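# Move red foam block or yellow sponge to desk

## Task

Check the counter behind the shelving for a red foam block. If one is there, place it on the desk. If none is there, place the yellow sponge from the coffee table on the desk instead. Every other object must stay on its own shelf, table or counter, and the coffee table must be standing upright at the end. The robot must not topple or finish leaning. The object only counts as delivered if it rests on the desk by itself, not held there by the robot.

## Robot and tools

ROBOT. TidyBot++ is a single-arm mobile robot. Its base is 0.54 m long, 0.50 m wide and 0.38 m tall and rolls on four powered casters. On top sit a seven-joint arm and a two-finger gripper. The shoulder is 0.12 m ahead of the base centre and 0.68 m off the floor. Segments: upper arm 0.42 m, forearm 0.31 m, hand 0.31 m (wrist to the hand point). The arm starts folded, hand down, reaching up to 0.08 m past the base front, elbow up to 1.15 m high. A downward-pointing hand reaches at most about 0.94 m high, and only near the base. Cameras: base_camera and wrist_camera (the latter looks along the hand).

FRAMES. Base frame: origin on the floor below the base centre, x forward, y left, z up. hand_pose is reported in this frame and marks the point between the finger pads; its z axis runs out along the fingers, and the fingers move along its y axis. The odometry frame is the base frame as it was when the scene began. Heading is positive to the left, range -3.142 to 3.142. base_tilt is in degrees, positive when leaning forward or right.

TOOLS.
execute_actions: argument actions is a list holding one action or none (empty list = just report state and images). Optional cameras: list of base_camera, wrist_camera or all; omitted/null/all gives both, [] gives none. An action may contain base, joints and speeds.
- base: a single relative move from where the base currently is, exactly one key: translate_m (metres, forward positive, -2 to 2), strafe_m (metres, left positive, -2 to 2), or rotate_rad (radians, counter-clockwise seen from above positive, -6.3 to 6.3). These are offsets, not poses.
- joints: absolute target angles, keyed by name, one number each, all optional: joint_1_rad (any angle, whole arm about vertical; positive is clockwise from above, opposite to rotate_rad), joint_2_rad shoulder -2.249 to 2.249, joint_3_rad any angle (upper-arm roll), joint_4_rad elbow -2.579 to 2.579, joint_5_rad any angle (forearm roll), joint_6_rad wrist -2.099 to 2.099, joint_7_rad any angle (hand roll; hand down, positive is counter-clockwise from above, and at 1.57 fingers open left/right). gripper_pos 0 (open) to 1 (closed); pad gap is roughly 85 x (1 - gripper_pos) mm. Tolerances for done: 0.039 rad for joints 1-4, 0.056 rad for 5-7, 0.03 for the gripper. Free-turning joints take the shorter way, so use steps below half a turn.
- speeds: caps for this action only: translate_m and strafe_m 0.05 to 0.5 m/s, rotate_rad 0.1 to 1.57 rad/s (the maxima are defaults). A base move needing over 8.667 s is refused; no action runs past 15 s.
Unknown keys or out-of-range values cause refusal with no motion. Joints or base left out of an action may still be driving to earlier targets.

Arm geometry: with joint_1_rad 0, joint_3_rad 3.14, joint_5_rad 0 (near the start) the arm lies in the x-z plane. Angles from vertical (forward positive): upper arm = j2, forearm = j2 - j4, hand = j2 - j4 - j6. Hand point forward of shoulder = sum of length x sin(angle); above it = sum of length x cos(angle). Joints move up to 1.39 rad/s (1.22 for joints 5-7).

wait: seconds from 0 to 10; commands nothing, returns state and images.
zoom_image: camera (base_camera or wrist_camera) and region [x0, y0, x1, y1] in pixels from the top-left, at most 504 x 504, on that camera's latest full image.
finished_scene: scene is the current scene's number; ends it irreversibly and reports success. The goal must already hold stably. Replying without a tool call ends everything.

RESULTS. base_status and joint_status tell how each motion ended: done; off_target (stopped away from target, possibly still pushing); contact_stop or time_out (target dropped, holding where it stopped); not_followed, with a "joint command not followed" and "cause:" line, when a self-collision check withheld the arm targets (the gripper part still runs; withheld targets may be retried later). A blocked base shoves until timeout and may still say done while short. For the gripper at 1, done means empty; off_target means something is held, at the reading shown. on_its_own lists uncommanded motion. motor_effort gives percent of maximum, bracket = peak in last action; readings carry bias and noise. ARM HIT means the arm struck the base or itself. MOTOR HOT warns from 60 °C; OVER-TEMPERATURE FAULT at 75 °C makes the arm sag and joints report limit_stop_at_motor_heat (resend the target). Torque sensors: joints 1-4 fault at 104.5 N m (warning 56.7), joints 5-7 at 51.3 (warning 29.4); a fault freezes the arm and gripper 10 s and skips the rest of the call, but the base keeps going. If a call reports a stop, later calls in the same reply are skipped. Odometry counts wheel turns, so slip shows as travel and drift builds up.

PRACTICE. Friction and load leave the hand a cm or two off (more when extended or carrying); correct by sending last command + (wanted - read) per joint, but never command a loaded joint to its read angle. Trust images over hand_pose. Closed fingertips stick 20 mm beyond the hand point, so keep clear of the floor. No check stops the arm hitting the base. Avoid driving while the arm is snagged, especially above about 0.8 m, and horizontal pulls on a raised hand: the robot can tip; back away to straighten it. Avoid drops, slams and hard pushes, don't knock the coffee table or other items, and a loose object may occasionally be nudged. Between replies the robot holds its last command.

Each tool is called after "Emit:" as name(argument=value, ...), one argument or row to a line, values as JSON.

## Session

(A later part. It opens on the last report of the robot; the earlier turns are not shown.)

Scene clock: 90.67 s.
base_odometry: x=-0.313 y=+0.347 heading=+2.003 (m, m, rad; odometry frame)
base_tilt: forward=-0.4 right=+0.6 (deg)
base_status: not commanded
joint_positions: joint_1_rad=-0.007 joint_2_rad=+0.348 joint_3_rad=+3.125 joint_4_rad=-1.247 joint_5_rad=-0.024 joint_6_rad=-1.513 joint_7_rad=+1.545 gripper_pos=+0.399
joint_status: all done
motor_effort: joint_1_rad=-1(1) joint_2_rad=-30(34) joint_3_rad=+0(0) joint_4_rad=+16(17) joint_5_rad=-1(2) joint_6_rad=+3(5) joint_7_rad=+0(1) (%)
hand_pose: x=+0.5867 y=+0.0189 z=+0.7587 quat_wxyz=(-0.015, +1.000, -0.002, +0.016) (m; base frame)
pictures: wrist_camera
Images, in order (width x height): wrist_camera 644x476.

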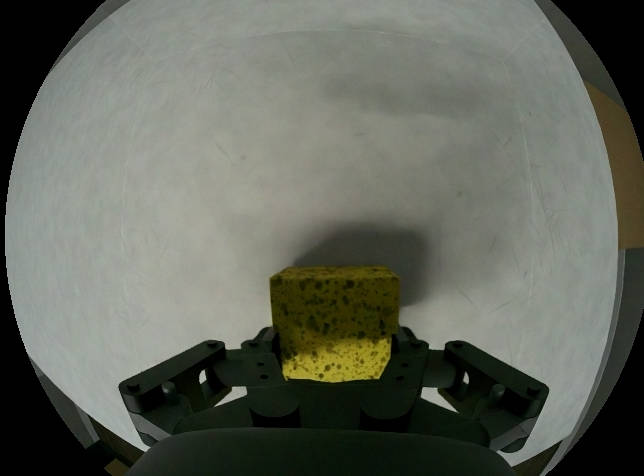

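The sponge is touching the desk, so I'll release it and lift the hand.

Emit:
execute_actions(
  actions=[
    {"joints":{"gripper_pos":0}},
  ],
  cameras=[],
)

Emit:
execute_actions(
  actions=[
    {"joints":{"joint_4_rad":-0.95,"joint_6_rad":-1.82}},
  ],
  cameras=["wrist_camera"],
)

Scene clock: 93.30 s.
base_odometry: x=-0.313 y=+0.347 heading=+2.003 (m, m, rad; odometry frame)
base_tilt: forward=-0.4 right=+0.5 (deg)
base_status: not commanded
joint_positions: joint_1_rad=-0.007 joint_2_rad=+0.354 joint_3_rad=+3.125 joint_4_rad=-1.256 joint_5_rad=-0.024 joint_6_rad=-1.512 joint_7_rad=+1.545 gripper_pos=+0.000
joint_status: all done
motor_effort: joint_1_rad=-1(1) joint_2_rad=-33(35) joint_3_rad=+0(0) joint_4_rad=+17(18) joint_5_rad=-1(1) joint_6_rad=+1(3) joint_7_rad=+0(0) (%)
hand_pose: x=+0.5848 y=+0.0189 z=+0.7531 quat_wxyz=(-0.015, +1.000, -0.002, +0.010) (m; base frame)
pictures: none
No camera images: the call's "cameras" was empty. Leave "cameras" out to get every camera's image.

Scene clock: 94.73 s.
base_odometry: x=-0.313 y=+0.347 heading=+2.003 (m, m, rad; odometry frame)
base_tilt: forward=-0.3 right=+0.6 (deg)
base_status: not commanded
joint_positions: joint_1_rad=-0.007 joint_2_rad=+0.356 joint_3_rad=+3.125 joint_4_rad=-0.972 joint_5_rad=-0.024 joint_6_rad=-1.801 joint_7_rad=+1.545 gripper_pos=+0.000
joint_status: all done
motor_effort: joint_1_rad=+0(1) joint_2_rad=-34(35) joint_3_rad=-1(0) joint_4_rad=+17(18) joint_5_rad=-1(1) joint_6_rad=+1(2) joint_7_rad=+1(0) (%)
hand_pose: x=+0.5742 y=+0.0179 z=+0.8406 quat_wxyz=(-0.015, +1.000, +0.001, +0.006) (m; base frame)
pictures: wrist_camera
Images, in order (width x height): wrist_camera 644x476.

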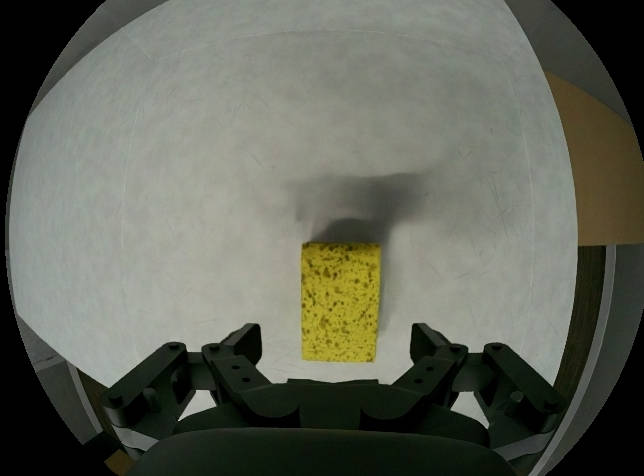

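Emit:
finished_scene(
  scene=1,
)

The scene is finished: the task was done.


## Next scene

The same job, from a new start.

Emit:
execute_actions(
  actions=[],
)

Scene clock: 0.00 s.
base_odometry: x=+0.000 y=+0.000 heading=+0.000 (m, m, rad; odometry frame)
base_tilt: forward=-0.4 right=+0.6 (deg)
base_status: not commanded
joint_positions: joint_1_rad=-0.055 joint_2_rad=-0.329 joint_3_rad=+3.141 joint_4_rad=-2.556 joint_5_rad=+0.020 joint_6_rad=-0.838 joint_7_rad=+1.609 gripper_pos=+0.000
joint_status: not commanded
motor_effort: joint_1_rad=+0 joint_2_rad=-1 joint_3_rad=+1 joint_4_rad=+14 joint_5_rad=+0 joint_6_rad=+1 joint_7_rad=+0 (%)
hand_pose: x=+0.2558 y=+0.0043 z=+0.5778 quat_wxyz=(+0.007, +0.998, +0.053, +0.038) (m; base frame)
pictures: base_camera, wrist_camera
Images, in order (width x height): base_camera 644x364, wrist_camera 644x476.

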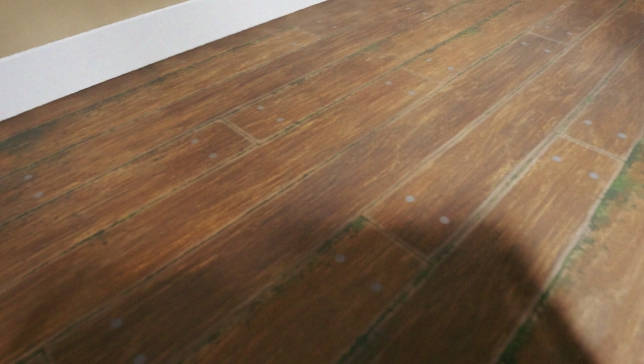

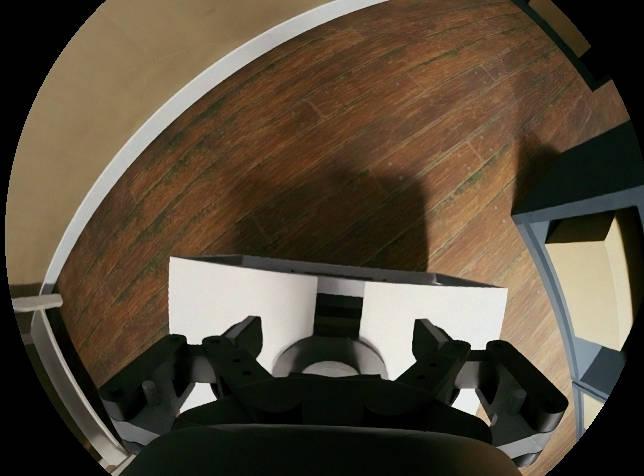

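Emit:
execute_actions(
  actions=[
    {"base":{"rotate_rad":-0.8},"joints":{"joint_1_rad":0.01,"joint_6_rad":-0.45,"joint_7_rad":1.56}},
  ],
)

Scene clock: 2.57 s.
base_odometry: x=+0.000 y=+0.000 heading=-0.799 (m, m, rad; odometry frame)
base_tilt: forward=-0.4 right=+0.6 (deg)
base_status: done
joint_positions: joint_1_rad=-0.003 joint_2_rad=-0.329 joint_3_rad=+3.141 joint_4_rad=-2.556 joint_5_rad=+0.020 joint_6_rad=-0.448 joint_7_rad=+1.585 gripper_pos=+0.000
joint_status: all done
motor_effort: joint_1_rad=-1(1) joint_2_rad=-5(4) joint_3_rad=+1(2) joint_4_rad=+16(16) joint_5_rad=+0(0) joint_6_rad=+5(4) joint_7_rad=+0(0) (%)
hand_pose: x=+0.3720 y=-0.0004 z=+0.6101 quat_wxyz=(+0.007, +0.973, +0.016, +0.231) (m; base frame)
pictures: base_camera, wrist_camera
Images, in order (width x height): base_camera 644x364, wrist_camera 644x476.

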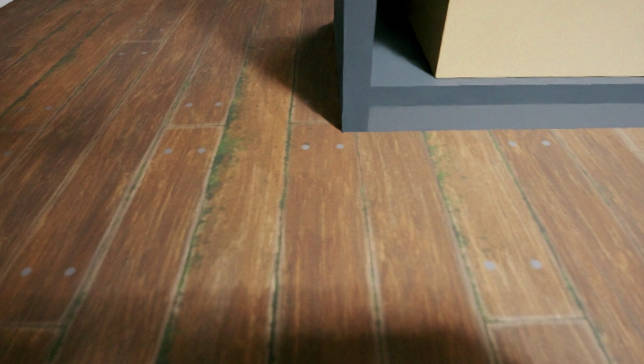

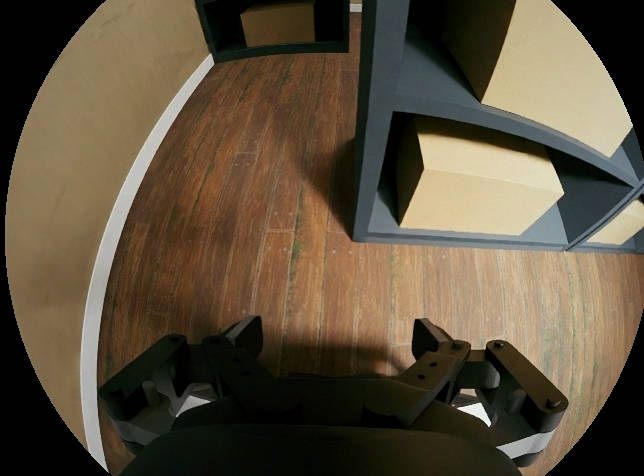

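Emit:
execute_actions(
  actions=[
    {"base":{"strafe_m":0.4},"joints":{"joint_2_rad":-0.4,"joint_4_rad":-1.6,"joint_6_rad":-1.5}},
  ],
)

Scene clock: 9.47 s.
base_odometry: x=+0.287 y=+0.279 heading=-0.800 (m, m, rad; odometry frame)
base_tilt: forward=-0.4 right=+0.5 (deg)
base_status: done
joint_positions: joint_1_rad=-0.003 joint_2_rad=-0.391 joint_3_rad=+3.141 joint_4_rad=-1.623 joint_5_rad=+0.020 joint_6_rad=-1.481 joint_7_rad=+1.585 gripper_pos=+0.000
joint_status: all done
motor_effort: joint_1_rad=-1(0) joint_2_rad=-5(8) joint_3_rad=+1(2) joint_4_rad=+18(19) joint_5_rad=+0(0) joint_6_rad=+5(6) joint_7_rad=+0(0) (%)
hand_pose: x=+0.3847 y=-0.0035 z=+0.8922 quat_wxyz=(+0.011, +0.977, +0.008, +0.213) (m; base frame)
pictures: base_camera, wrist_camera
Images, in order (width x height): base_camera 644x364, wrist_camera 644x476.

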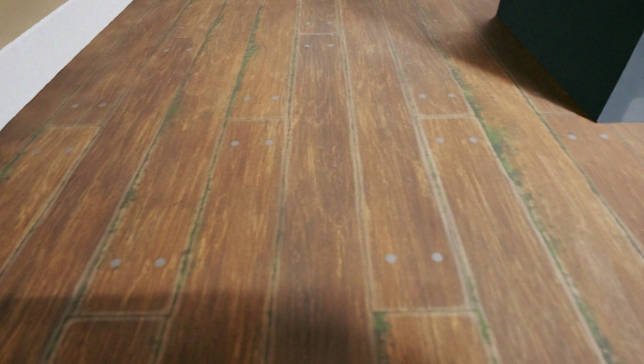

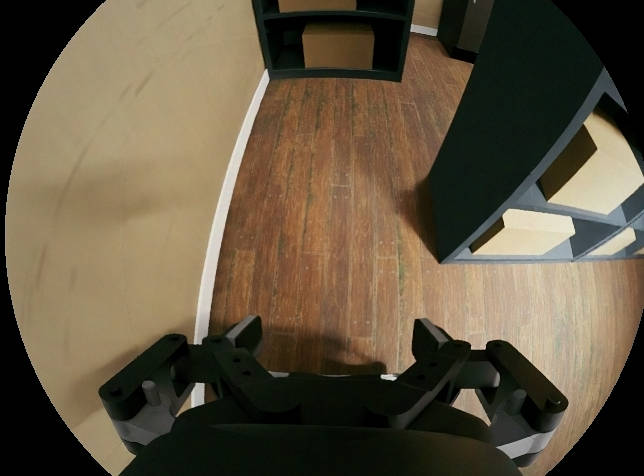

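Emit:
execute_actions(
  actions=[
    {"base":{"translate_m":1.35},"joints":{"joint_4_rad":-1.2,"joint_6_rad":-1.25,"joint_1_rad":0.4}},
  ],
  cameras=["base_camera"],
)

Emit:
execute_actions(
  actions=[
    {"joints":{"joint_1_rad":1.1}},
  ],
  cameras=["wrist_camera"],
)

Scene clock: 16.17 s.
base_odometry: x=+1.229 y=-0.689 heading=-0.800 (m, m, rad; odometry frame)
base_tilt: forward=-0.4 right=+0.5 (deg)
base_status: done
joint_positions: joint_1_rad=+0.384 joint_2_rad=-0.397 joint_3_rad=+3.141 joint_4_rad=-1.221 joint_5_rad=+0.020 joint_6_rad=-1.267 joint_7_rad=+1.585 gripper_pos=+0.000
joint_status: all done
motor_effort: joint_1_rad=-1(1) joint_2_rad=-2(6) joint_3_rad=+1(2) joint_4_rad=+17(19) joint_5_rad=+0(0) joint_6_rad=+9(10) joint_7_rad=+0(0) (%)
hand_pose: x=+0.4309 y=-0.1304 z=+1.1286 quat_wxyz=(+0.109, +0.850, -0.161, +0.490) (m; base frame)
pictures: base_camera
Images, in order (width x height): base_camera 644x364.

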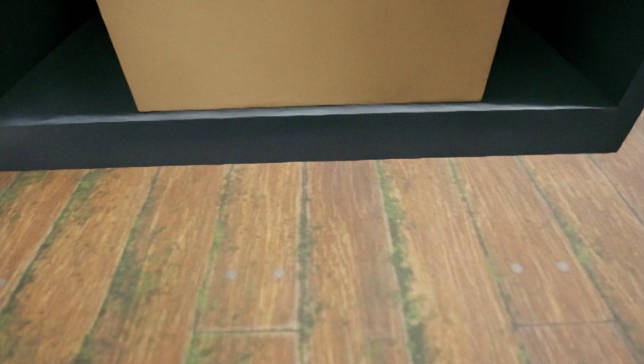

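Scene clock: 18.13 s.
base_odometry: x=+1.229 y=-0.689 heading=-0.800 (m, m, rad; odometry frame)
base_tilt: forward=-0.4 right=+0.5 (deg)
base_status: not commanded
joint_positions: joint_1_rad=+1.084 joint_2_rad=-0.397 joint_3_rad=+3.141 joint_4_rad=-1.221 joint_5_rad=+0.020 joint_6_rad=-1.267 joint_7_rad=+1.585 gripper_pos=+0.000
joint_status: all done
motor_effort: joint_1_rad=-1(0) joint_2_rad=-4(3) joint_3_rad=+1(1) joint_4_rad=+17(18) joint_5_rad=+0(0) joint_6_rad=+9(9) joint_7_rad=+0(1) (%)
hand_pose: x=+0.2736 y=-0.3007 z=+1.1286 quat_wxyz=(+0.270, +0.744, -0.442, +0.423) (m; base frame)
pictures: wrist_camera
Images, in order (width x height): wrist_camera 644x476.

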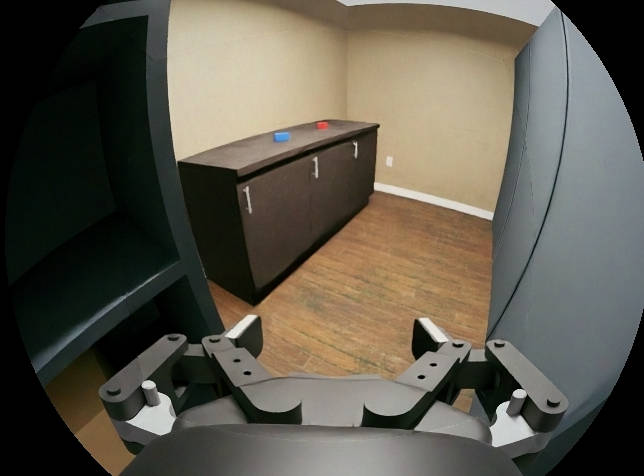

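Emit:
execute_actions(
  actions=[
    {"base":{"translate_m":0.2},"joints":{"joint_6_rad":-1.6}},
  ],
)

Scene clock: 21.03 s.
base_odometry: x=+1.369 y=-0.832 heading=-0.799 (m, m, rad; odometry frame)
base_tilt: forward=-0.4 right=+0.6 (deg)
base_status: done
joint_positions: joint_1_rad=+1.084 joint_2_rad=-0.397 joint_3_rad=+3.140 joint_4_rad=-1.218 joint_5_rad=+0.020 joint_6_rad=-1.603 joint_7_rad=+1.585 gripper_pos=+0.000
joint_status: all done
motor_effort: joint_1_rad=-1(1) joint_2_rad=-2(4) joint_3_rad=+1(3) joint_4_rad=+16(18) joint_5_rad=-1(1) joint_6_rad=+7(9) joint_7_rad=+0(0) (%)
hand_pose: x=+0.2426 y=-0.2425 z=+1.0497 quat_wxyz=(+0.191, +0.804, -0.480, +0.295) (m; base frame)
pictures: base_camera, wrist_camera
Images, in order (width x height): base_camera 644x364, wrist_camera 644x476.

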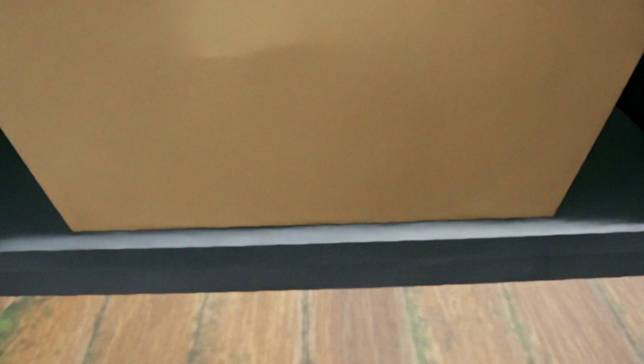

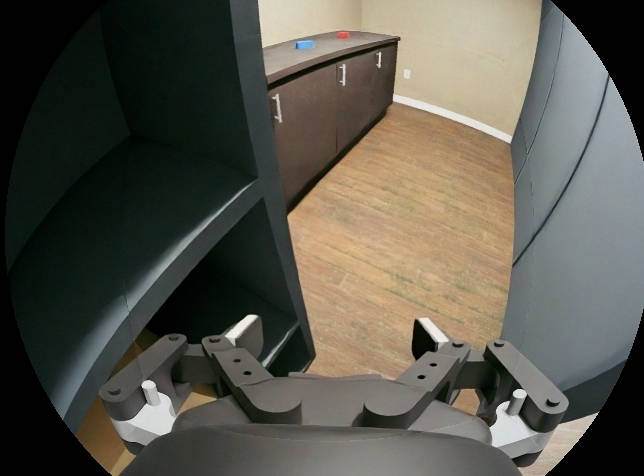

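Emit:
execute_actions(
  actions=[
    {"base":{"strafe_m":-1.9}},
  ],
  cameras=[],
)

Emit:
execute_actions(
  actions=[
    {"base":{"translate_m":0.15},"joints":{"joint_1_rad":-0.015,"joint_6_rad":-1.4}},
  ],
)

Scene clock: 28.30 s.
base_odometry: x=+0.008 y=-2.159 heading=-0.799 (m, m, rad; odometry frame)
base_tilt: forward=-0.4 right=+0.5 (deg)
base_status: done
joint_positions: joint_1_rad=+1.084 joint_2_rad=-0.397 joint_3_rad=+3.140 joint_4_rad=-1.218 joint_5_rad=+0.020 joint_6_rad=-1.603 joint_7_rad=+1.585 gripper_pos=+0.000
joint_status: not commanded
motor_effort: joint_1_rad=+0(0) joint_2_rad=-3(4) joint_3_rad=+0(2) joint_4_rad=+16(17) joint_5_rad=+0(0) joint_6_rad=+7(7) joint_7_rad=+0(0) (%)
hand_pose: x=+0.2426 y=-0.2424 z=+1.0498 quat_wxyz=(+0.191, +0.804, -0.480, +0.295) (m; base frame)
pictures: none
No camera images: the call's "cameras" was empty. Leave "cameras" out to get every camera's image.

Scene clock: 30.70 s.
base_odometry: x=+0.112 y=-2.266 heading=-0.799 (m, m, rad; odometry frame)
base_tilt: forward=-0.4 right=+0.5 (deg)
base_status: done
joint_positions: joint_1_rad=+0.001 joint_2_rad=-0.395 joint_3_rad=+3.140 joint_4_rad=-1.218 joint_5_rad=+0.020 joint_6_rad=-1.421 joint_7_rad=+1.585 gripper_pos=+0.000
joint_status: all done
motor_effort: joint_1_rad=-1(1) joint_2_rad=-4(5) joint_3_rad=+0(2) joint_4_rad=+17(17) joint_5_rad=+0(2) joint_6_rad=+8(7) joint_7_rad=+0(0) (%)
hand_pose: x=+0.4308 y=-0.0045 z=+1.0901 quat_wxyz=(+0.013, +0.901, +0.004, +0.434) (m; base frame)
pictures: base_camera, wrist_camera
Images, in order (width x height): base_camera 644x364, wrist_camera 644x476.

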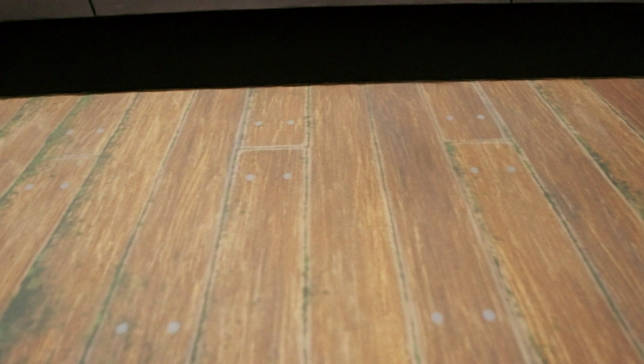

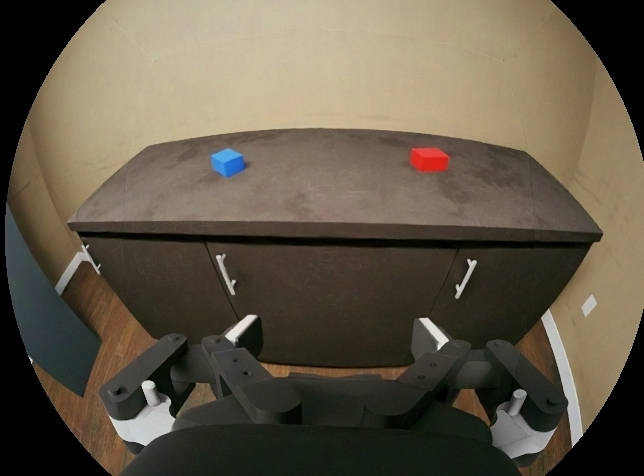

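Emit:
execute_actions(
  actions=[
    {"base":{"strafe_m":-0.36},"joints":{"joint_2_rad":0.1,"joint_4_rad":-0.6,"joint_6_rad":-1.8}},
  ],
  cameras=[],
)

Emit:
execute_actions(
  actions=[
    {"base":{"translate_m":0.36}},
  ],
)

Scene clock: 37.07 s.
base_odometry: x=-0.145 y=-2.518 heading=-0.798 (m, m, rad; odometry frame)
base_tilt: forward=-0.4 right=+0.6 (deg)
base_status: done
joint_positions: joint_1_rad=-0.001 joint_2_rad=+0.101 joint_3_rad=+3.142 joint_4_rad=-0.627 joint_5_rad=+0.020 joint_6_rad=-1.779 joint_7_rad=+1.585 gripper_pos=+0.000
joint_status: all done
motor_effort: joint_1_rad=-1(1) joint_2_rad=-20(22) joint_3_rad=+0(4) joint_4_rad=+15(17) joint_5_rad=+0(2) joint_6_rad=+6(9) joint_7_rad=+1(0) (%)
hand_pose: x=+0.5550 y=-0.0044 z=+1.0846 quat_wxyz=(+0.011, +0.950, +0.002, +0.312) (m; base frame)
pictures: none
No camera images: the call's "cameras" was empty. Leave "cameras" out to get every camera's image.

Scene clock: 39.30 s.
base_odometry: x=+0.106 y=-2.776 heading=-0.799 (m, m, rad; odometry frame)
base_tilt: forward=-0.4 right=+0.6 (deg)
base_status: done
joint_positions: joint_1_rad=-0.001 joint_2_rad=+0.106 joint_3_rad=+3.142 joint_4_rad=-0.623 joint_5_rad=+0.020 joint_6_rad=-1.781 joint_7_rad=+1.585 gripper_pos=+0.000
joint_status: not commanded
motor_effort: joint_1_rad=+0(0) joint_2_rad=-21(25) joint_3_rad=+0(2) joint_4_rad=+15(16) joint_5_rad=+0(0) joint_6_rad=+6(7) joint_7_rad=+0(0) (%)
hand_pose: x=+0.5566 y=-0.0043 z=+1.0831 quat_wxyz=(+0.011, +0.951, +0.002, +0.310) (m; base frame)
pictures: base_camera, wrist_camera
Images, in order (width x height): base_camera 644x364, wrist_camera 644x476.

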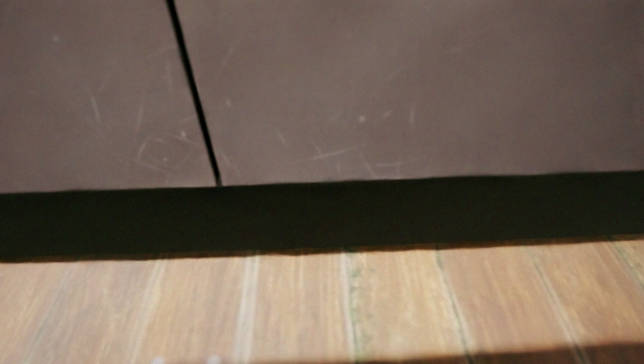

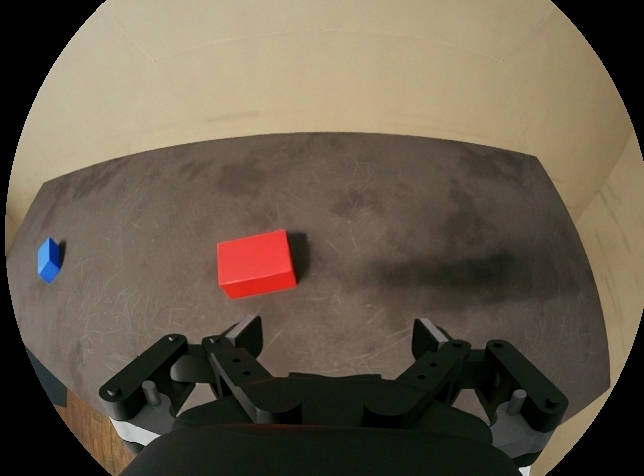

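Emit:
execute_actions(
  actions=[
    {"base":{"strafe_m":0.4},"joints":{"joint_5_rad":0.79,"joint_6_rad":-1.605,"joint_7_rad":0.28}},
  ],
  cameras=[],
)

Emit:
execute_actions(
  actions=[
    {"base":{"translate_m":0.08},"joints":{"joint_2_rad":0.24,"joint_4_rad":-1.01}},
  ],
)

Scene clock: 48.77 s.
base_odometry: x=+0.393 y=-2.497 heading=-0.799 (m, m, rad; odometry frame)
base_tilt: forward=-0.4 right=+0.5 (deg)
base_status: done
joint_positions: joint_1_rad=-0.008 joint_2_rad=+0.105 joint_3_rad=+3.142 joint_4_rad=-0.623 joint_5_rad=+0.768 joint_6_rad=-1.623 joint_7_rad=+0.284 gripper_pos=+0.000
joint_status: all done
motor_effort: joint_1_rad=+0(3) joint_2_rad=-20(24) joint_3_rad=+1(2) joint_4_rad=+14(15) joint_5_rad=+4(4) joint_6_rad=+7(8) joint_7_rad=+0(1) (%)
hand_pose: x=+0.5304 y=-0.2115 z=+1.1736 quat_wxyz=(+0.054, +0.590, -0.641, +0.488) (m; base frame)
pictures: none
No camera images: the call's "cameras" was empty. Leave "cameras" out to get every camera's image.

Scene clock: 50.40 s.
base_odometry: x=+0.449 y=-2.554 heading=-0.799 (m, m, rad; odometry frame)
base_tilt: forward=-0.3 right=+0.5 (deg)
base_status: done
joint_positions: joint_1_rad=-0.008 joint_2_rad=+0.246 joint_3_rad=+3.142 joint_4_rad=-0.990 joint_5_rad=+0.768 joint_6_rad=-1.622 joint_7_rad=+0.284 gripper_pos=+0.000
joint_status: all done
motor_effort: joint_1_rad=-1(2) joint_2_rad=-29(34) joint_3_rad=+1(1) joint_4_rad=+17(20) joint_5_rad=+5(6) joint_6_rad=+3(8) joint_7_rad=+0(0) (%)
hand_pose: x=+0.5784 y=-0.2111 z=+0.9764 quat_wxyz=(+0.215, +0.694, -0.605, +0.326) (m; base frame)
pictures: base_camera, wrist_camera
Images, in order (width x height): base_camera 644x364, wrist_camera 644x476.

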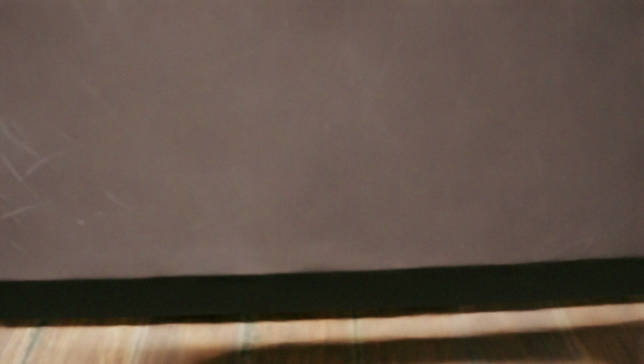

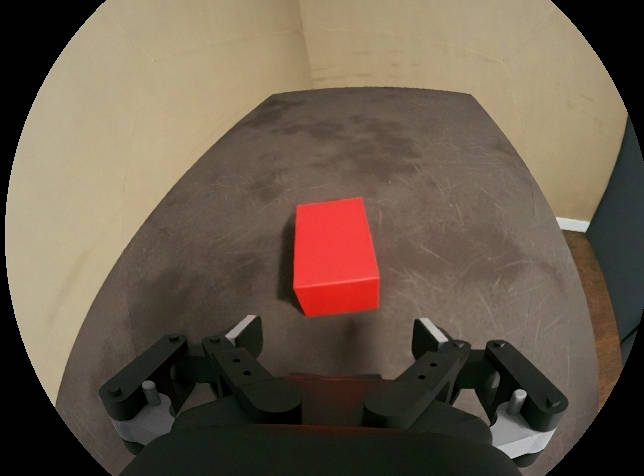

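Emit:
execute_actions(
  actions=[
    {"joints":{"joint_2_rad":0.315}},
  ],
  cameras=["wrist_camera"],
)

Scene clock: 53.70 s.
base_odometry: x=+0.449 y=-2.554 heading=-0.799 (m, m, rad; odometry frame)
base_tilt: forward=-0.4 right=+0.5 (deg)
base_status: not commanded
joint_positions: joint_1_rad=-0.008 joint_2_rad=+0.317 joint_3_rad=+3.142 joint_4_rad=-0.991 joint_5_rad=+0.768 joint_6_rad=-1.622 joint_7_rad=+0.284 gripper_pos=+0.000
joint_status: all done
motor_effort: joint_1_rad=-1(0) joint_2_rad=-31(35) joint_3_rad=+1(0) joint_4_rad=+17(18) joint_5_rad=+6(5) joint_6_rad=+3(3) joint_7_rad=+1(0) (%)
hand_pose: x=+0.5980 y=-0.2110 z=+0.9430 quat_wxyz=(+0.236, +0.705, -0.597, +0.301) (m; base frame)
pictures: wrist_camera
Images, in order (width x height): wrist_camera 644x476.

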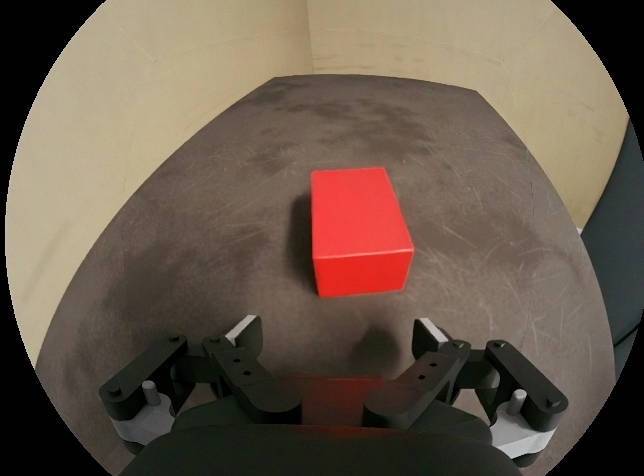

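Emit:
execute_actions(
  actions=[
    {"base":{"strafe_m":-0.09},"speeds":{"strafe_m":0.1}},
  ],
  cameras=["wrist_camera"],
)

Scene clock: 57.80 s.
base_odometry: x=+0.384 y=-2.617 heading=-0.798 (m, m, rad; odometry frame)
base_tilt: forward=-0.4 right=+0.6 (deg)
base_status: done
joint_positions: joint_1_rad=-0.010 joint_2_rad=+0.317 joint_3_rad=+3.142 joint_4_rad=-0.991 joint_5_rad=+0.768 joint_6_rad=-1.622 joint_7_rad=+0.284 gripper_pos=+0.000
joint_status: not commanded
motor_effort: joint_1_rad=-1(3) joint_2_rad=-32(34) joint_3_rad=+1(4) joint_4_rad=+17(17) joint_5_rad=+5(7) joint_6_rad=+3(3) joint_7_rad=+0(0) (%)
hand_pose: x=+0.5985 y=-0.2099 z=+0.9430 quat_wxyz=(+0.236, +0.706, -0.596, +0.301) (m; base frame)
pictures: wrist_camera
Images, in order (width x height): wrist_camera 644x476.

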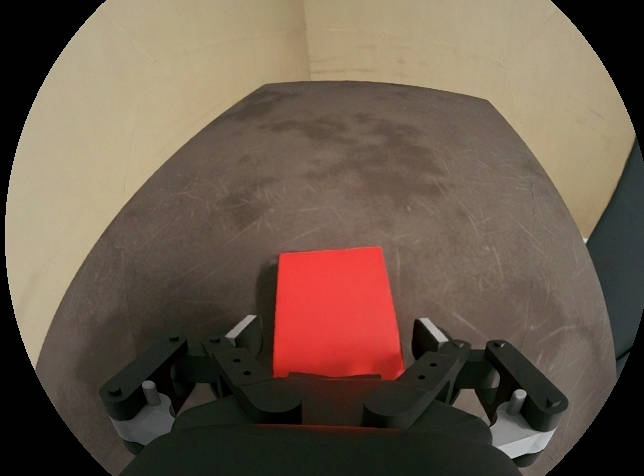

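Emit:
execute_actions(
  actions=[
    {"joints":{"joint_2_rad":0.335,"gripper_pos":1}},
  ],
  cameras=["wrist_camera"],
)

Scene clock: 62.20 s.
base_odometry: x=+0.384 y=-2.617 heading=-0.798 (m, m, rad; odometry frame)
base_tilt: forward=-0.3 right=+0.6 (deg)
base_status: not commanded
joint_positions: joint_1_rad=-0.010 joint_2_rad=+0.324 joint_3_rad=+3.142 joint_4_rad=-0.991 joint_5_rad=+0.772 joint_6_rad=-1.619 joint_7_rad=+0.284 gripper_pos=+0.377
joint_status: gripper_pos off_target (ended at +0.377, target +1.000); the others done
motor_effort: joint_1_rad=+0(2) joint_2_rad=-30(32) joint_3_rad=+1(2) joint_4_rad=+16(18) joint_5_rad=+4(6) joint_6_rad=+3(3) joint_7_rad=+0(0) (%)
hand_pose: x=+0.6010 y=-0.2107 z=+0.9405 quat_wxyz=(+0.239, +0.706, -0.595, +0.301) (m; base frame)
pictures: wrist_camera
Images, in order (width x height): wrist_camera 644x476.

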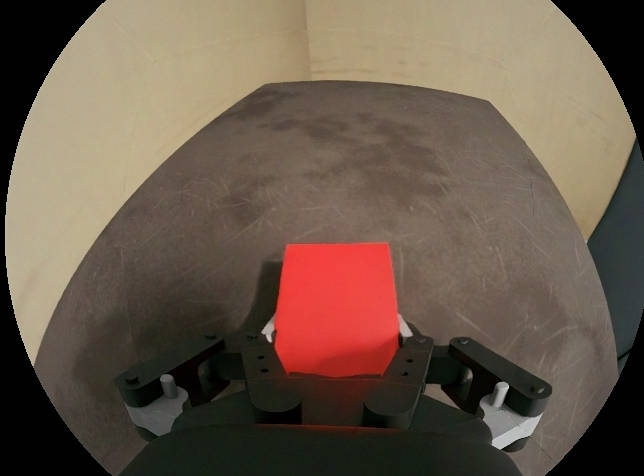

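Emit:
execute_actions(
  actions=[
    {"joints":{"joint_2_rad":0.1}},
  ],
  cameras=[],
)

Emit:
execute_actions(
  actions=[
    {"base":{"translate_m":-0.57},"joints":{"joint_1_rad":-1.57,"joint_2_rad":-0.6,"joint_4_rad":-1.2,"joint_5_rad":-0.02,"joint_6_rad":-1.76,"joint_7_rad":1.59}},
  ],
)

Emit:
execute_actions(
  actions=[
    {"base":{"strafe_m":1.0}},
  ],
)

Scene clock: 66.47 s.
base_odometry: x=+0.384 y=-2.617 heading=-0.798 (m, m, rad; odometry frame)
base_tilt: forward=-0.4 right=+0.6 (deg)
base_status: not commanded
joint_positions: joint_1_rad=-0.010 joint_2_rad=+0.097 joint_3_rad=+3.142 joint_4_rad=-0.995 joint_5_rad=+0.772 joint_6_rad=-1.619 joint_7_rad=+0.284 gripper_pos=+0.377
joint_status: all done
motor_effort: joint_1_rad=-1(1) joint_2_rad=-23(35) joint_3_rad=+0(1) joint_4_rad=+17(19) joint_5_rad=+5(7) joint_6_rad=+5(6) joint_7_rad=+0(0) (%)
hand_pose: x=+0.5303 y=-0.2114 z=+1.0407 quat_wxyz=(+0.170, +0.668, -0.618, +0.377) (m; base frame)
pictures: none
No camera images: the call's "cameras" was empty. Leave "cameras" out to get every camera's image.

Scene clock: 69.23 s.
base_odometry: x=-0.013 y=-2.209 heading=-0.798 (m, m, rad; odometry frame)
base_tilt: forward=-0.4 right=+0.5 (deg)
base_status: done
joint_positions: joint_1_rad=-1.554 joint_2_rad=-0.592 joint_3_rad=+3.139 joint_4_rad=-1.174 joint_5_rad=+0.013 joint_6_rad=-1.741 joint_7_rad=+1.565 gripper_pos=+0.377
joint_status: all done
motor_effort: joint_1_rad=+0(1) joint_2_rad=+8(26) joint_3_rad=+1(3) joint_4_rad=+14(18) joint_5_rad=+0(5) joint_6_rad=+8(7) joint_7_rad=+0(1) (%)
hand_pose: x=+0.1235 y=+0.1651 z=+1.0811 quat_wxyz=(-0.276, +0.658, +0.639, +0.287) (m; base frame)
pictures: base_camera, wrist_camera
Images, in order (width x height): base_camera 644x364, wrist_camera 644x476.

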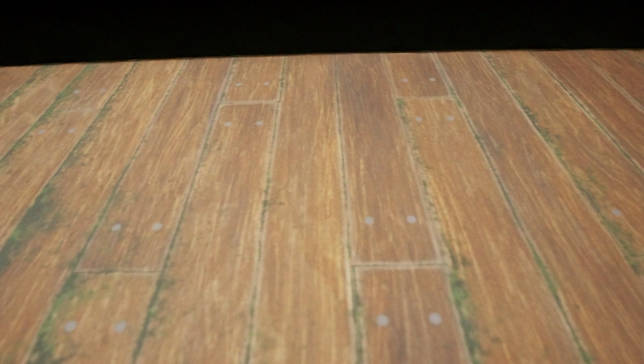

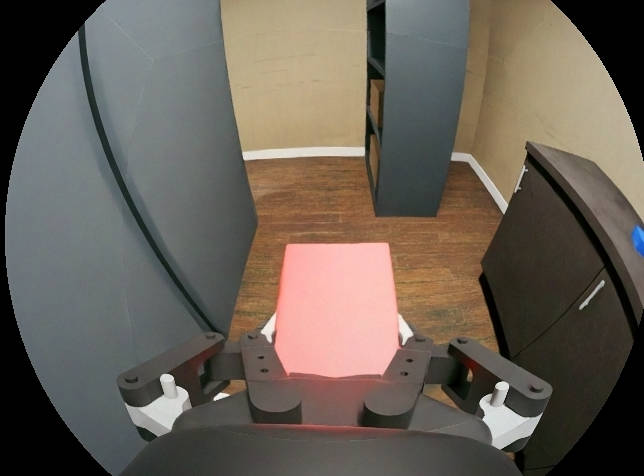

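Scene clock: 72.60 s.
base_odometry: x=+0.702 y=-1.511 heading=-0.798 (m, m, rad; odometry frame)
base_tilt: forward=-0.4 right=+0.5 (deg)
base_status: done
joint_positions: joint_1_rad=-1.554 joint_2_rad=-0.596 joint_3_rad=+3.139 joint_4_rad=-1.179 joint_5_rad=+0.012 joint_6_rad=-1.743 joint_7_rad=+1.565 gripper_pos=+0.377
joint_status: not commanded
motor_effort: joint_1_rad=-1(0) joint_2_rad=+9(11) joint_3_rad=+1(2) joint_4_rad=+14(15) joint_5_rad=-1(2) joint_6_rad=+8(8) joint_7_rad=+0(0) (%)
hand_pose: x=+0.1233 y=+0.1635 z=+1.0791 quat_wxyz=(-0.275, +0.658, +0.640, +0.286) (m; base frame)
pictures: base_camera, wrist_camera
Images, in order (width x height): base_camera 644x364, wrist_camera 644x476.

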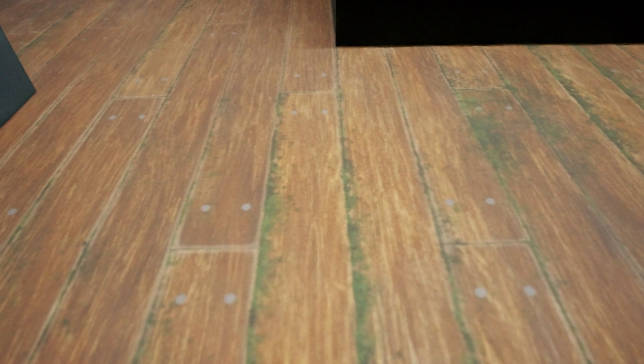

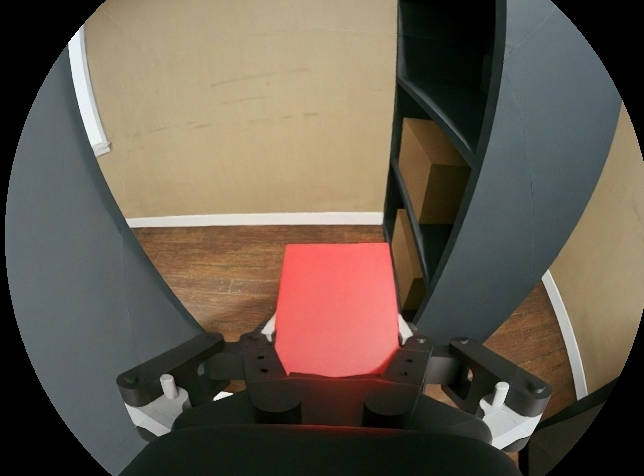

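Emit:
execute_actions(
  actions=[
    {"base":{"strafe_m":0.95},"joints":{"joint_1_rad":-2.2}},
  ],
)

Scene clock: 78.17 s.
base_odometry: x=+1.382 y=-0.847 heading=-0.798 (m, m, rad; odometry frame)
base_tilt: forward=-0.4 right=+0.5 (deg)
base_status: done
joint_positions: joint_1_rad=-2.184 joint_2_rad=-0.597 joint_3_rad=+3.139 joint_4_rad=-1.179 joint_5_rad=+0.012 joint_6_rad=-1.744 joint_7_rad=+1.565 gripper_pos=+0.377
joint_status: all done
motor_effort: joint_1_rad=-1(2) joint_2_rad=+8(11) joint_3_rad=+1(1) joint_4_rad=+14(14) joint_5_rad=+0(0) joint_6_rad=+8(8) joint_7_rad=+1(0) (%)
hand_pose: x=+0.0264 y=+0.1341 z=+1.0791 quat_wxyz=(-0.350, +0.427, +0.812, +0.186) (m; base frame)
pictures: base_camera, wrist_camera
Images, in order (width x height): base_camera 644x364, wrist_camera 644x476.

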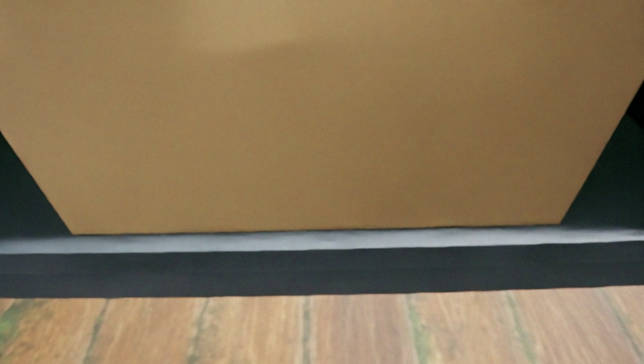

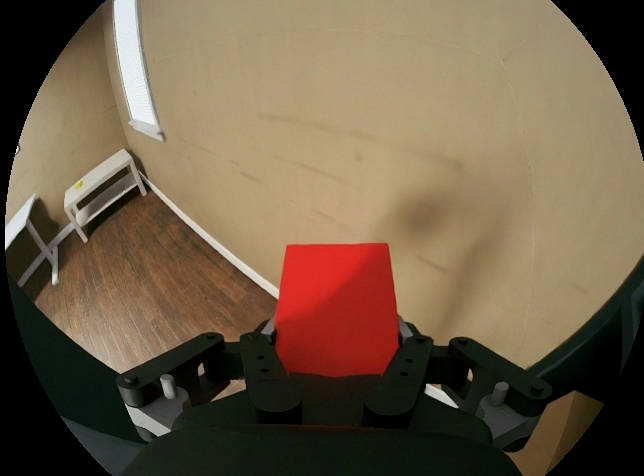

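Emit:
execute_actions(
  actions=[
    {"base":{"translate_m":-1.7},"joints":{"joint_1_rad":-3.15}},
  ],
)

Scene clock: 84.07 s.
base_odometry: x=+0.196 y=+0.371 heading=-0.798 (m, m, rad; odometry frame)
base_tilt: forward=-0.4 right=+0.6 (deg)
base_status: done
joint_positions: joint_1_rad=-3.134 joint_2_rad=-0.596 joint_3_rad=+3.139 joint_4_rad=-1.181 joint_5_rad=+0.012 joint_6_rad=-1.744 joint_7_rad=+1.565 gripper_pos=+0.377
joint_status: all done
motor_effort: joint_1_rad=+0(0) joint_2_rad=+9(11) joint_3_rad=+1(2) joint_4_rad=+14(15) joint_5_rad=+0(2) joint_6_rad=+8(8) joint_7_rad=+1(0) (%)
hand_pose: x=-0.0446 y=+0.0028 z=+1.0782 quat_wxyz=(-0.395, +0.009, +0.919, +0.006) (m; base frame)
pictures: base_camera, wrist_camera
Images, in order (width x height): base_camera 644x364, wrist_camera 644x476.

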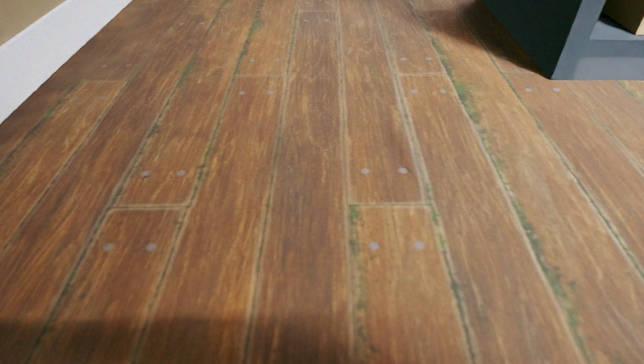

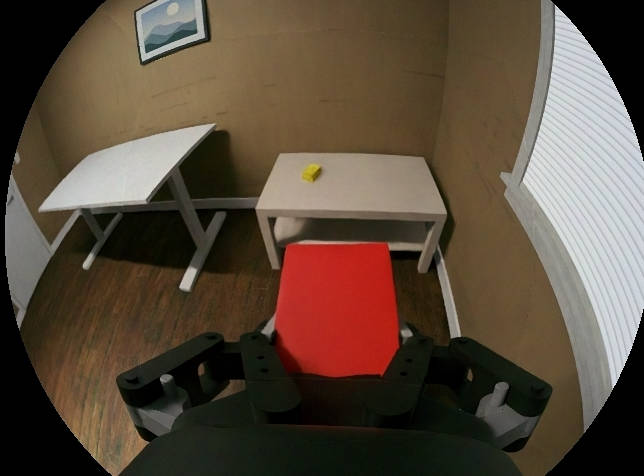

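Emit:
execute_actions(
  actions=[
    {"base":{"strafe_m":-1.0},"joints":{"joint_2_rad":0.46,"joint_4_rad":-1.03,"joint_6_rad":-0.82}},
  ],
  cameras=["wrist_camera"],
)

Scene clock: 89.43 s.
base_odometry: x=-0.521 y=-0.327 heading=-0.798 (m, m, rad; odometry frame)
base_tilt: forward=-0.4 right=+0.6 (deg)
base_status: done
joint_positions: joint_1_rad=-3.146 joint_2_rad=+0.466 joint_3_rad=+3.140 joint_4_rad=-1.058 joint_5_rad=+0.011 joint_6_rad=-0.841 joint_7_rad=+1.565 gripper_pos=+0.377
joint_status: all done
motor_effort: joint_1_rad=+1(2) joint_2_rad=-41(45) joint_3_rad=+0(2) joint_4_rad=+21(22) joint_5_rad=+0(2) joint_6_rad=+7(8) joint_7_rad=+0(0) (%)
hand_pose: x=-0.6020 y=-0.0031 z=+0.8505 quat_wxyz=(-0.379, -0.002, +0.926, +0.002) (m; base frame)
pictures: wrist_camera
Images, in order (width x height): wrist_camera 644x476.

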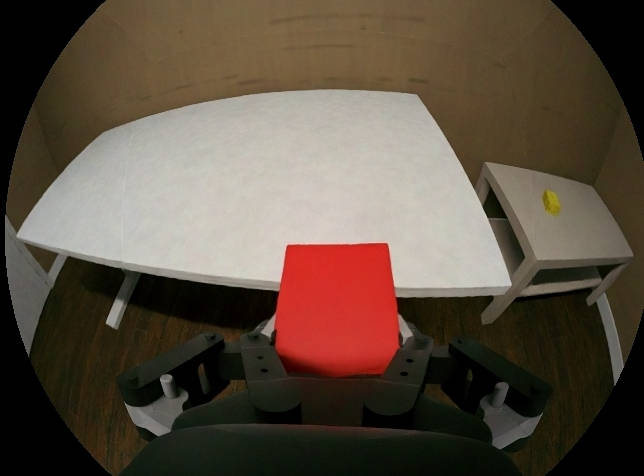

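Emit:
execute_actions(
  actions=[
    {"base":{"translate_m":-0.33}},
  ],
  cameras=[],
)

Emit:
execute_actions(
  actions=[
    {"joints":{"joint_4_rad":-1.28,"joint_6_rad":-0.61}},
  ],
  cameras=["wrist_camera"],
)

Scene clock: 94.37 s.
base_odometry: x=-0.751 y=-0.091 heading=-0.797 (m, m, rad; odometry frame)
base_tilt: forward=-0.4 right=+0.5 (deg)
base_status: done
joint_positions: joint_1_rad=-3.146 joint_2_rad=+0.468 joint_3_rad=+3.140 joint_4_rad=-1.055 joint_5_rad=+0.011 joint_6_rad=-0.839 joint_7_rad=+1.565 gripper_pos=+0.377
joint_status: not commanded
motor_effort: joint_1_rad=-1(2) joint_2_rad=-42(45) joint_3_rad=+0(1) joint_4_rad=+21(22) joint_5_rad=-1(1) joint_6_rad=+7(8) joint_7_rad=+1(1) (%)
hand_pose: x=-0.6036 y=-0.0031 z=+0.8510 quat_wxyz=(-0.380, -0.002, +0.925, +0.002) (m; base frame)
pictures: none
No camera images: the call's "cameras" was empty. Leave "cameras" out to get every camera's image.

Scene clock: 95.67 s.
base_odometry: x=-0.751 y=-0.091 heading=-0.797 (m, m, rad; odometry frame)
base_tilt: forward=-0.4 right=+0.5 (deg)
base_status: not commanded
joint_positions: joint_1_rad=-3.146 joint_2_rad=+0.467 joint_3_rad=+3.140 joint_4_rad=-1.263 joint_5_rad=+0.011 joint_6_rad=-0.633 joint_7_rad=+1.565 gripper_pos=+0.377
joint_status: all done
motor_effort: joint_1_rad=-1(1) joint_2_rad=-42(44) joint_3_rad=-1(1) joint_4_rad=+21(22) joint_5_rad=+0(0) joint_6_rad=+8(9) joint_7_rad=+0(0) (%)
hand_pose: x=-0.5995 y=-0.0037 z=+0.7861 quat_wxyz=(-0.380, -0.003, +0.925, +0.002) (m; base frame)
pictures: wrist_camera
Images, in order (width x height): wrist_camera 644x476.

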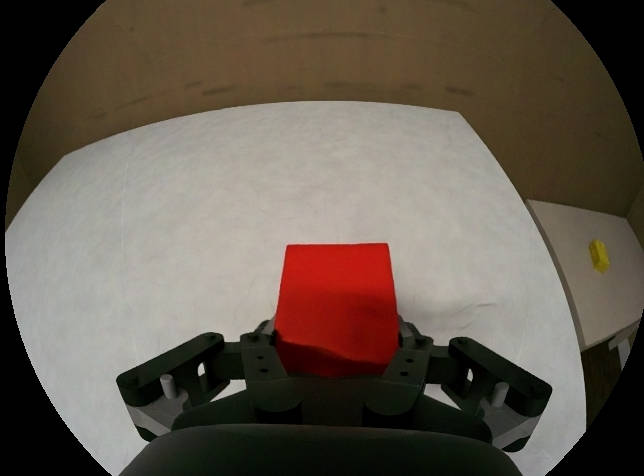

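Emit:
execute_actions(
  actions=[
    {"joints":{"joint_4_rad":-1.35,"joint_6_rad":-0.54}},
  ],
  cameras=["wrist_camera"],
)

Scene clock: 98.00 s.
base_odometry: x=-0.751 y=-0.091 heading=-0.797 (m, m, rad; odometry frame)
base_tilt: forward=-0.4 right=+0.5 (deg)
base_status: not commanded
joint_positions: joint_1_rad=-3.146 joint_2_rad=+0.467 joint_3_rad=+3.140 joint_4_rad=-1.332 joint_5_rad=+0.011 joint_6_rad=-0.563 joint_7_rad=+1.565 gripper_pos=+0.377
joint_status: all done
motor_effort: joint_1_rad=+0(1) joint_2_rad=-42(43) joint_3_rad=+0(0) joint_4_rad=+21(22) joint_5_rad=+0(0) joint_6_rad=+8(7) joint_7_rad=+1(0) (%)
hand_pose: x=-0.5954 y=-0.0039 z=+0.7651 quat_wxyz=(-0.380, -0.003, +0.925, +0.002) (m; base frame)
pictures: wrist_camera
Images, in order (width x height): wrist_camera 644x476.

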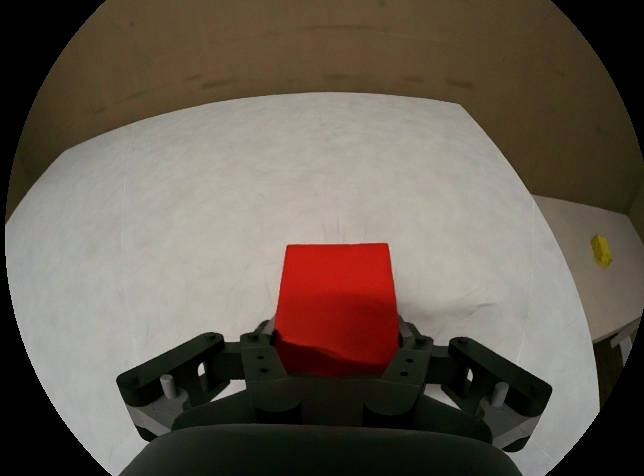

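Emit:
execute_actions(
  actions=[
    {"joints":{"joint_4_rad":-1.41,"joint_6_rad":-0.48}},
  ],
  cameras=["wrist_camera"],
)

Scene clock: 100.10 s.
base_odometry: x=-0.751 y=-0.091 heading=-0.797 (m, m, rad; odometry frame)
base_tilt: forward=-0.4 right=+0.5 (deg)
base_status: not commanded
joint_positions: joint_1_rad=-3.146 joint_2_rad=+0.465 joint_3_rad=+3.140 joint_4_rad=-1.388 joint_5_rad=+0.011 joint_6_rad=-0.496 joint_7_rad=+1.565 gripper_pos=+0.377
joint_status: all done
motor_effort: joint_1_rad=+0(0) joint_2_rad=-41(43) joint_3_rad=+0(0) joint_4_rad=+20(21) joint_5_rad=-1(0) joint_6_rad=+8(9) joint_7_rad=+0(1) (%)
hand_pose: x=-0.5933 y=-0.0040 z=+0.7516 quat_wxyz=(-0.386, -0.003, +0.923, +0.001) (m; base frame)
pictures: wrist_camera
Images, in order (width x height): wrist_camera 644x476.

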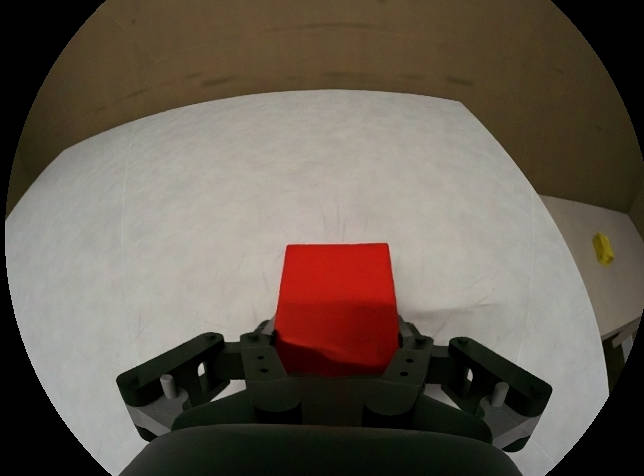

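Emit:
execute_actions(
  actions=[
    {"joints":{"joint_4_rad":-1.445,"joint_6_rad":-0.46}},
  ],
  cameras=[],
)

Scene clock: 101.67 s.
base_odometry: x=-0.751 y=-0.091 heading=-0.797 (m, m, rad; odometry frame)
base_tilt: forward=-0.5 right=+0.5 (deg)
base_status: not commanded
joint_positions: joint_1_rad=-3.146 joint_2_rad=+0.456 joint_3_rad=+3.140 joint_4_rad=-1.410 joint_5_rad=+0.011 joint_6_rad=-0.472 joint_7_rad=+1.565 gripper_pos=+0.377
joint_status: all done
motor_effort: joint_1_rad=-1(0) joint_2_rad=-38(40) joint_3_rad=+0(0) joint_4_rad=+18(21) joint_5_rad=+0(0) joint_6_rad=+6(7) joint_7_rad=+1(0) (%)
hand_pose: x=-0.5911 y=-0.0041 z=+0.7517 quat_wxyz=(-0.391, -0.003, +0.920, +0.001) (m; base frame)
pictures: none
No camera images: the call's "cameras" was empty. Leave "cameras" out to get every camera's image.

Emit:
execute_actions(
  actions=[
    {"joints":{"gripper_pos":0}},
  ],
  cameras=[],
)

Emit:
execute_actions(
  actions=[
    {"joints":{"joint_2_rad":0.3}},
  ],
  cameras=["wrist_camera"],
)

Scene clock: 105.30 s.
base_odometry: x=-0.751 y=-0.091 heading=-0.797 (m, m, rad; odometry frame)
base_tilt: forward=-0.4 right=+0.6 (deg)
base_status: not commanded
joint_positions: joint_1_rad=-3.146 joint_2_rad=+0.457 joint_3_rad=+3.140 joint_4_rad=-1.420 joint_5_rad=+0.011 joint_6_rad=-0.472 joint_7_rad=+1.565 gripper_pos=+0.000
joint_status: all done
motor_effort: joint_1_rad=-1(1) joint_2_rad=-41(40) joint_3_rad=+0(0) joint_4_rad=+20(20) joint_5_rad=-1(1) joint_6_rad=+7(8) joint_7_rad=+0(1) (%)
hand_pose: x=-0.5880 y=-0.0041 z=+0.7463 quat_wxyz=(-0.386, -0.003, +0.922, +0.001) (m; base frame)
pictures: none
No camera images: the call's "cameras" was empty. Leave "cameras" out to get every camera's image.

Scene clock: 106.73 s.
base_odometry: x=-0.751 y=-0.091 heading=-0.797 (m, m, rad; odometry frame)
base_tilt: forward=-0.4 right=+0.5 (deg)
base_status: not commanded
joint_positions: joint_1_rad=-3.146 joint_2_rad=+0.295 joint_3_rad=+3.140 joint_4_rad=-1.425 joint_5_rad=+0.011 joint_6_rad=-0.472 joint_7_rad=+1.565 gripper_pos=+0.000
joint_status: all done
motor_effort: joint_1_rad=-1(1) joint_2_rad=-35(42) joint_3_rad=+0(0) joint_4_rad=+21(22) joint_5_rad=+0(1) joint_6_rad=+8(9) joint_7_rad=+0(0) (%)
hand_pose: x=-0.5675 y=-0.0040 z=+0.8566 quat_wxyz=(-0.457, -0.003, +0.889, +0.001) (m; base frame)
pictures: wrist_camera
Images, in order (width x height): wrist_camera 644x476.

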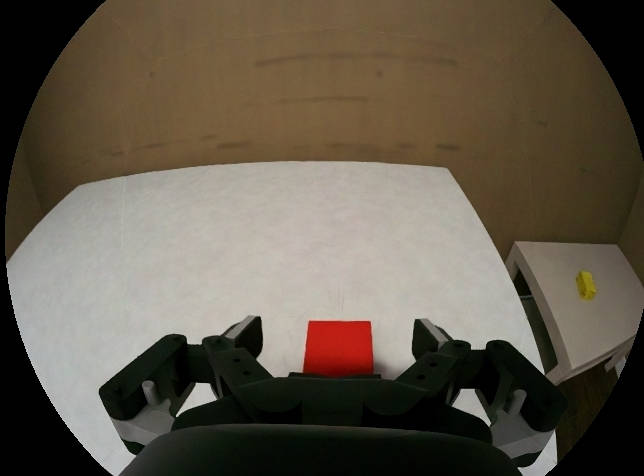

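Emit:
finished_scene(
  scene=2,
)

The scene is finished: the task was done.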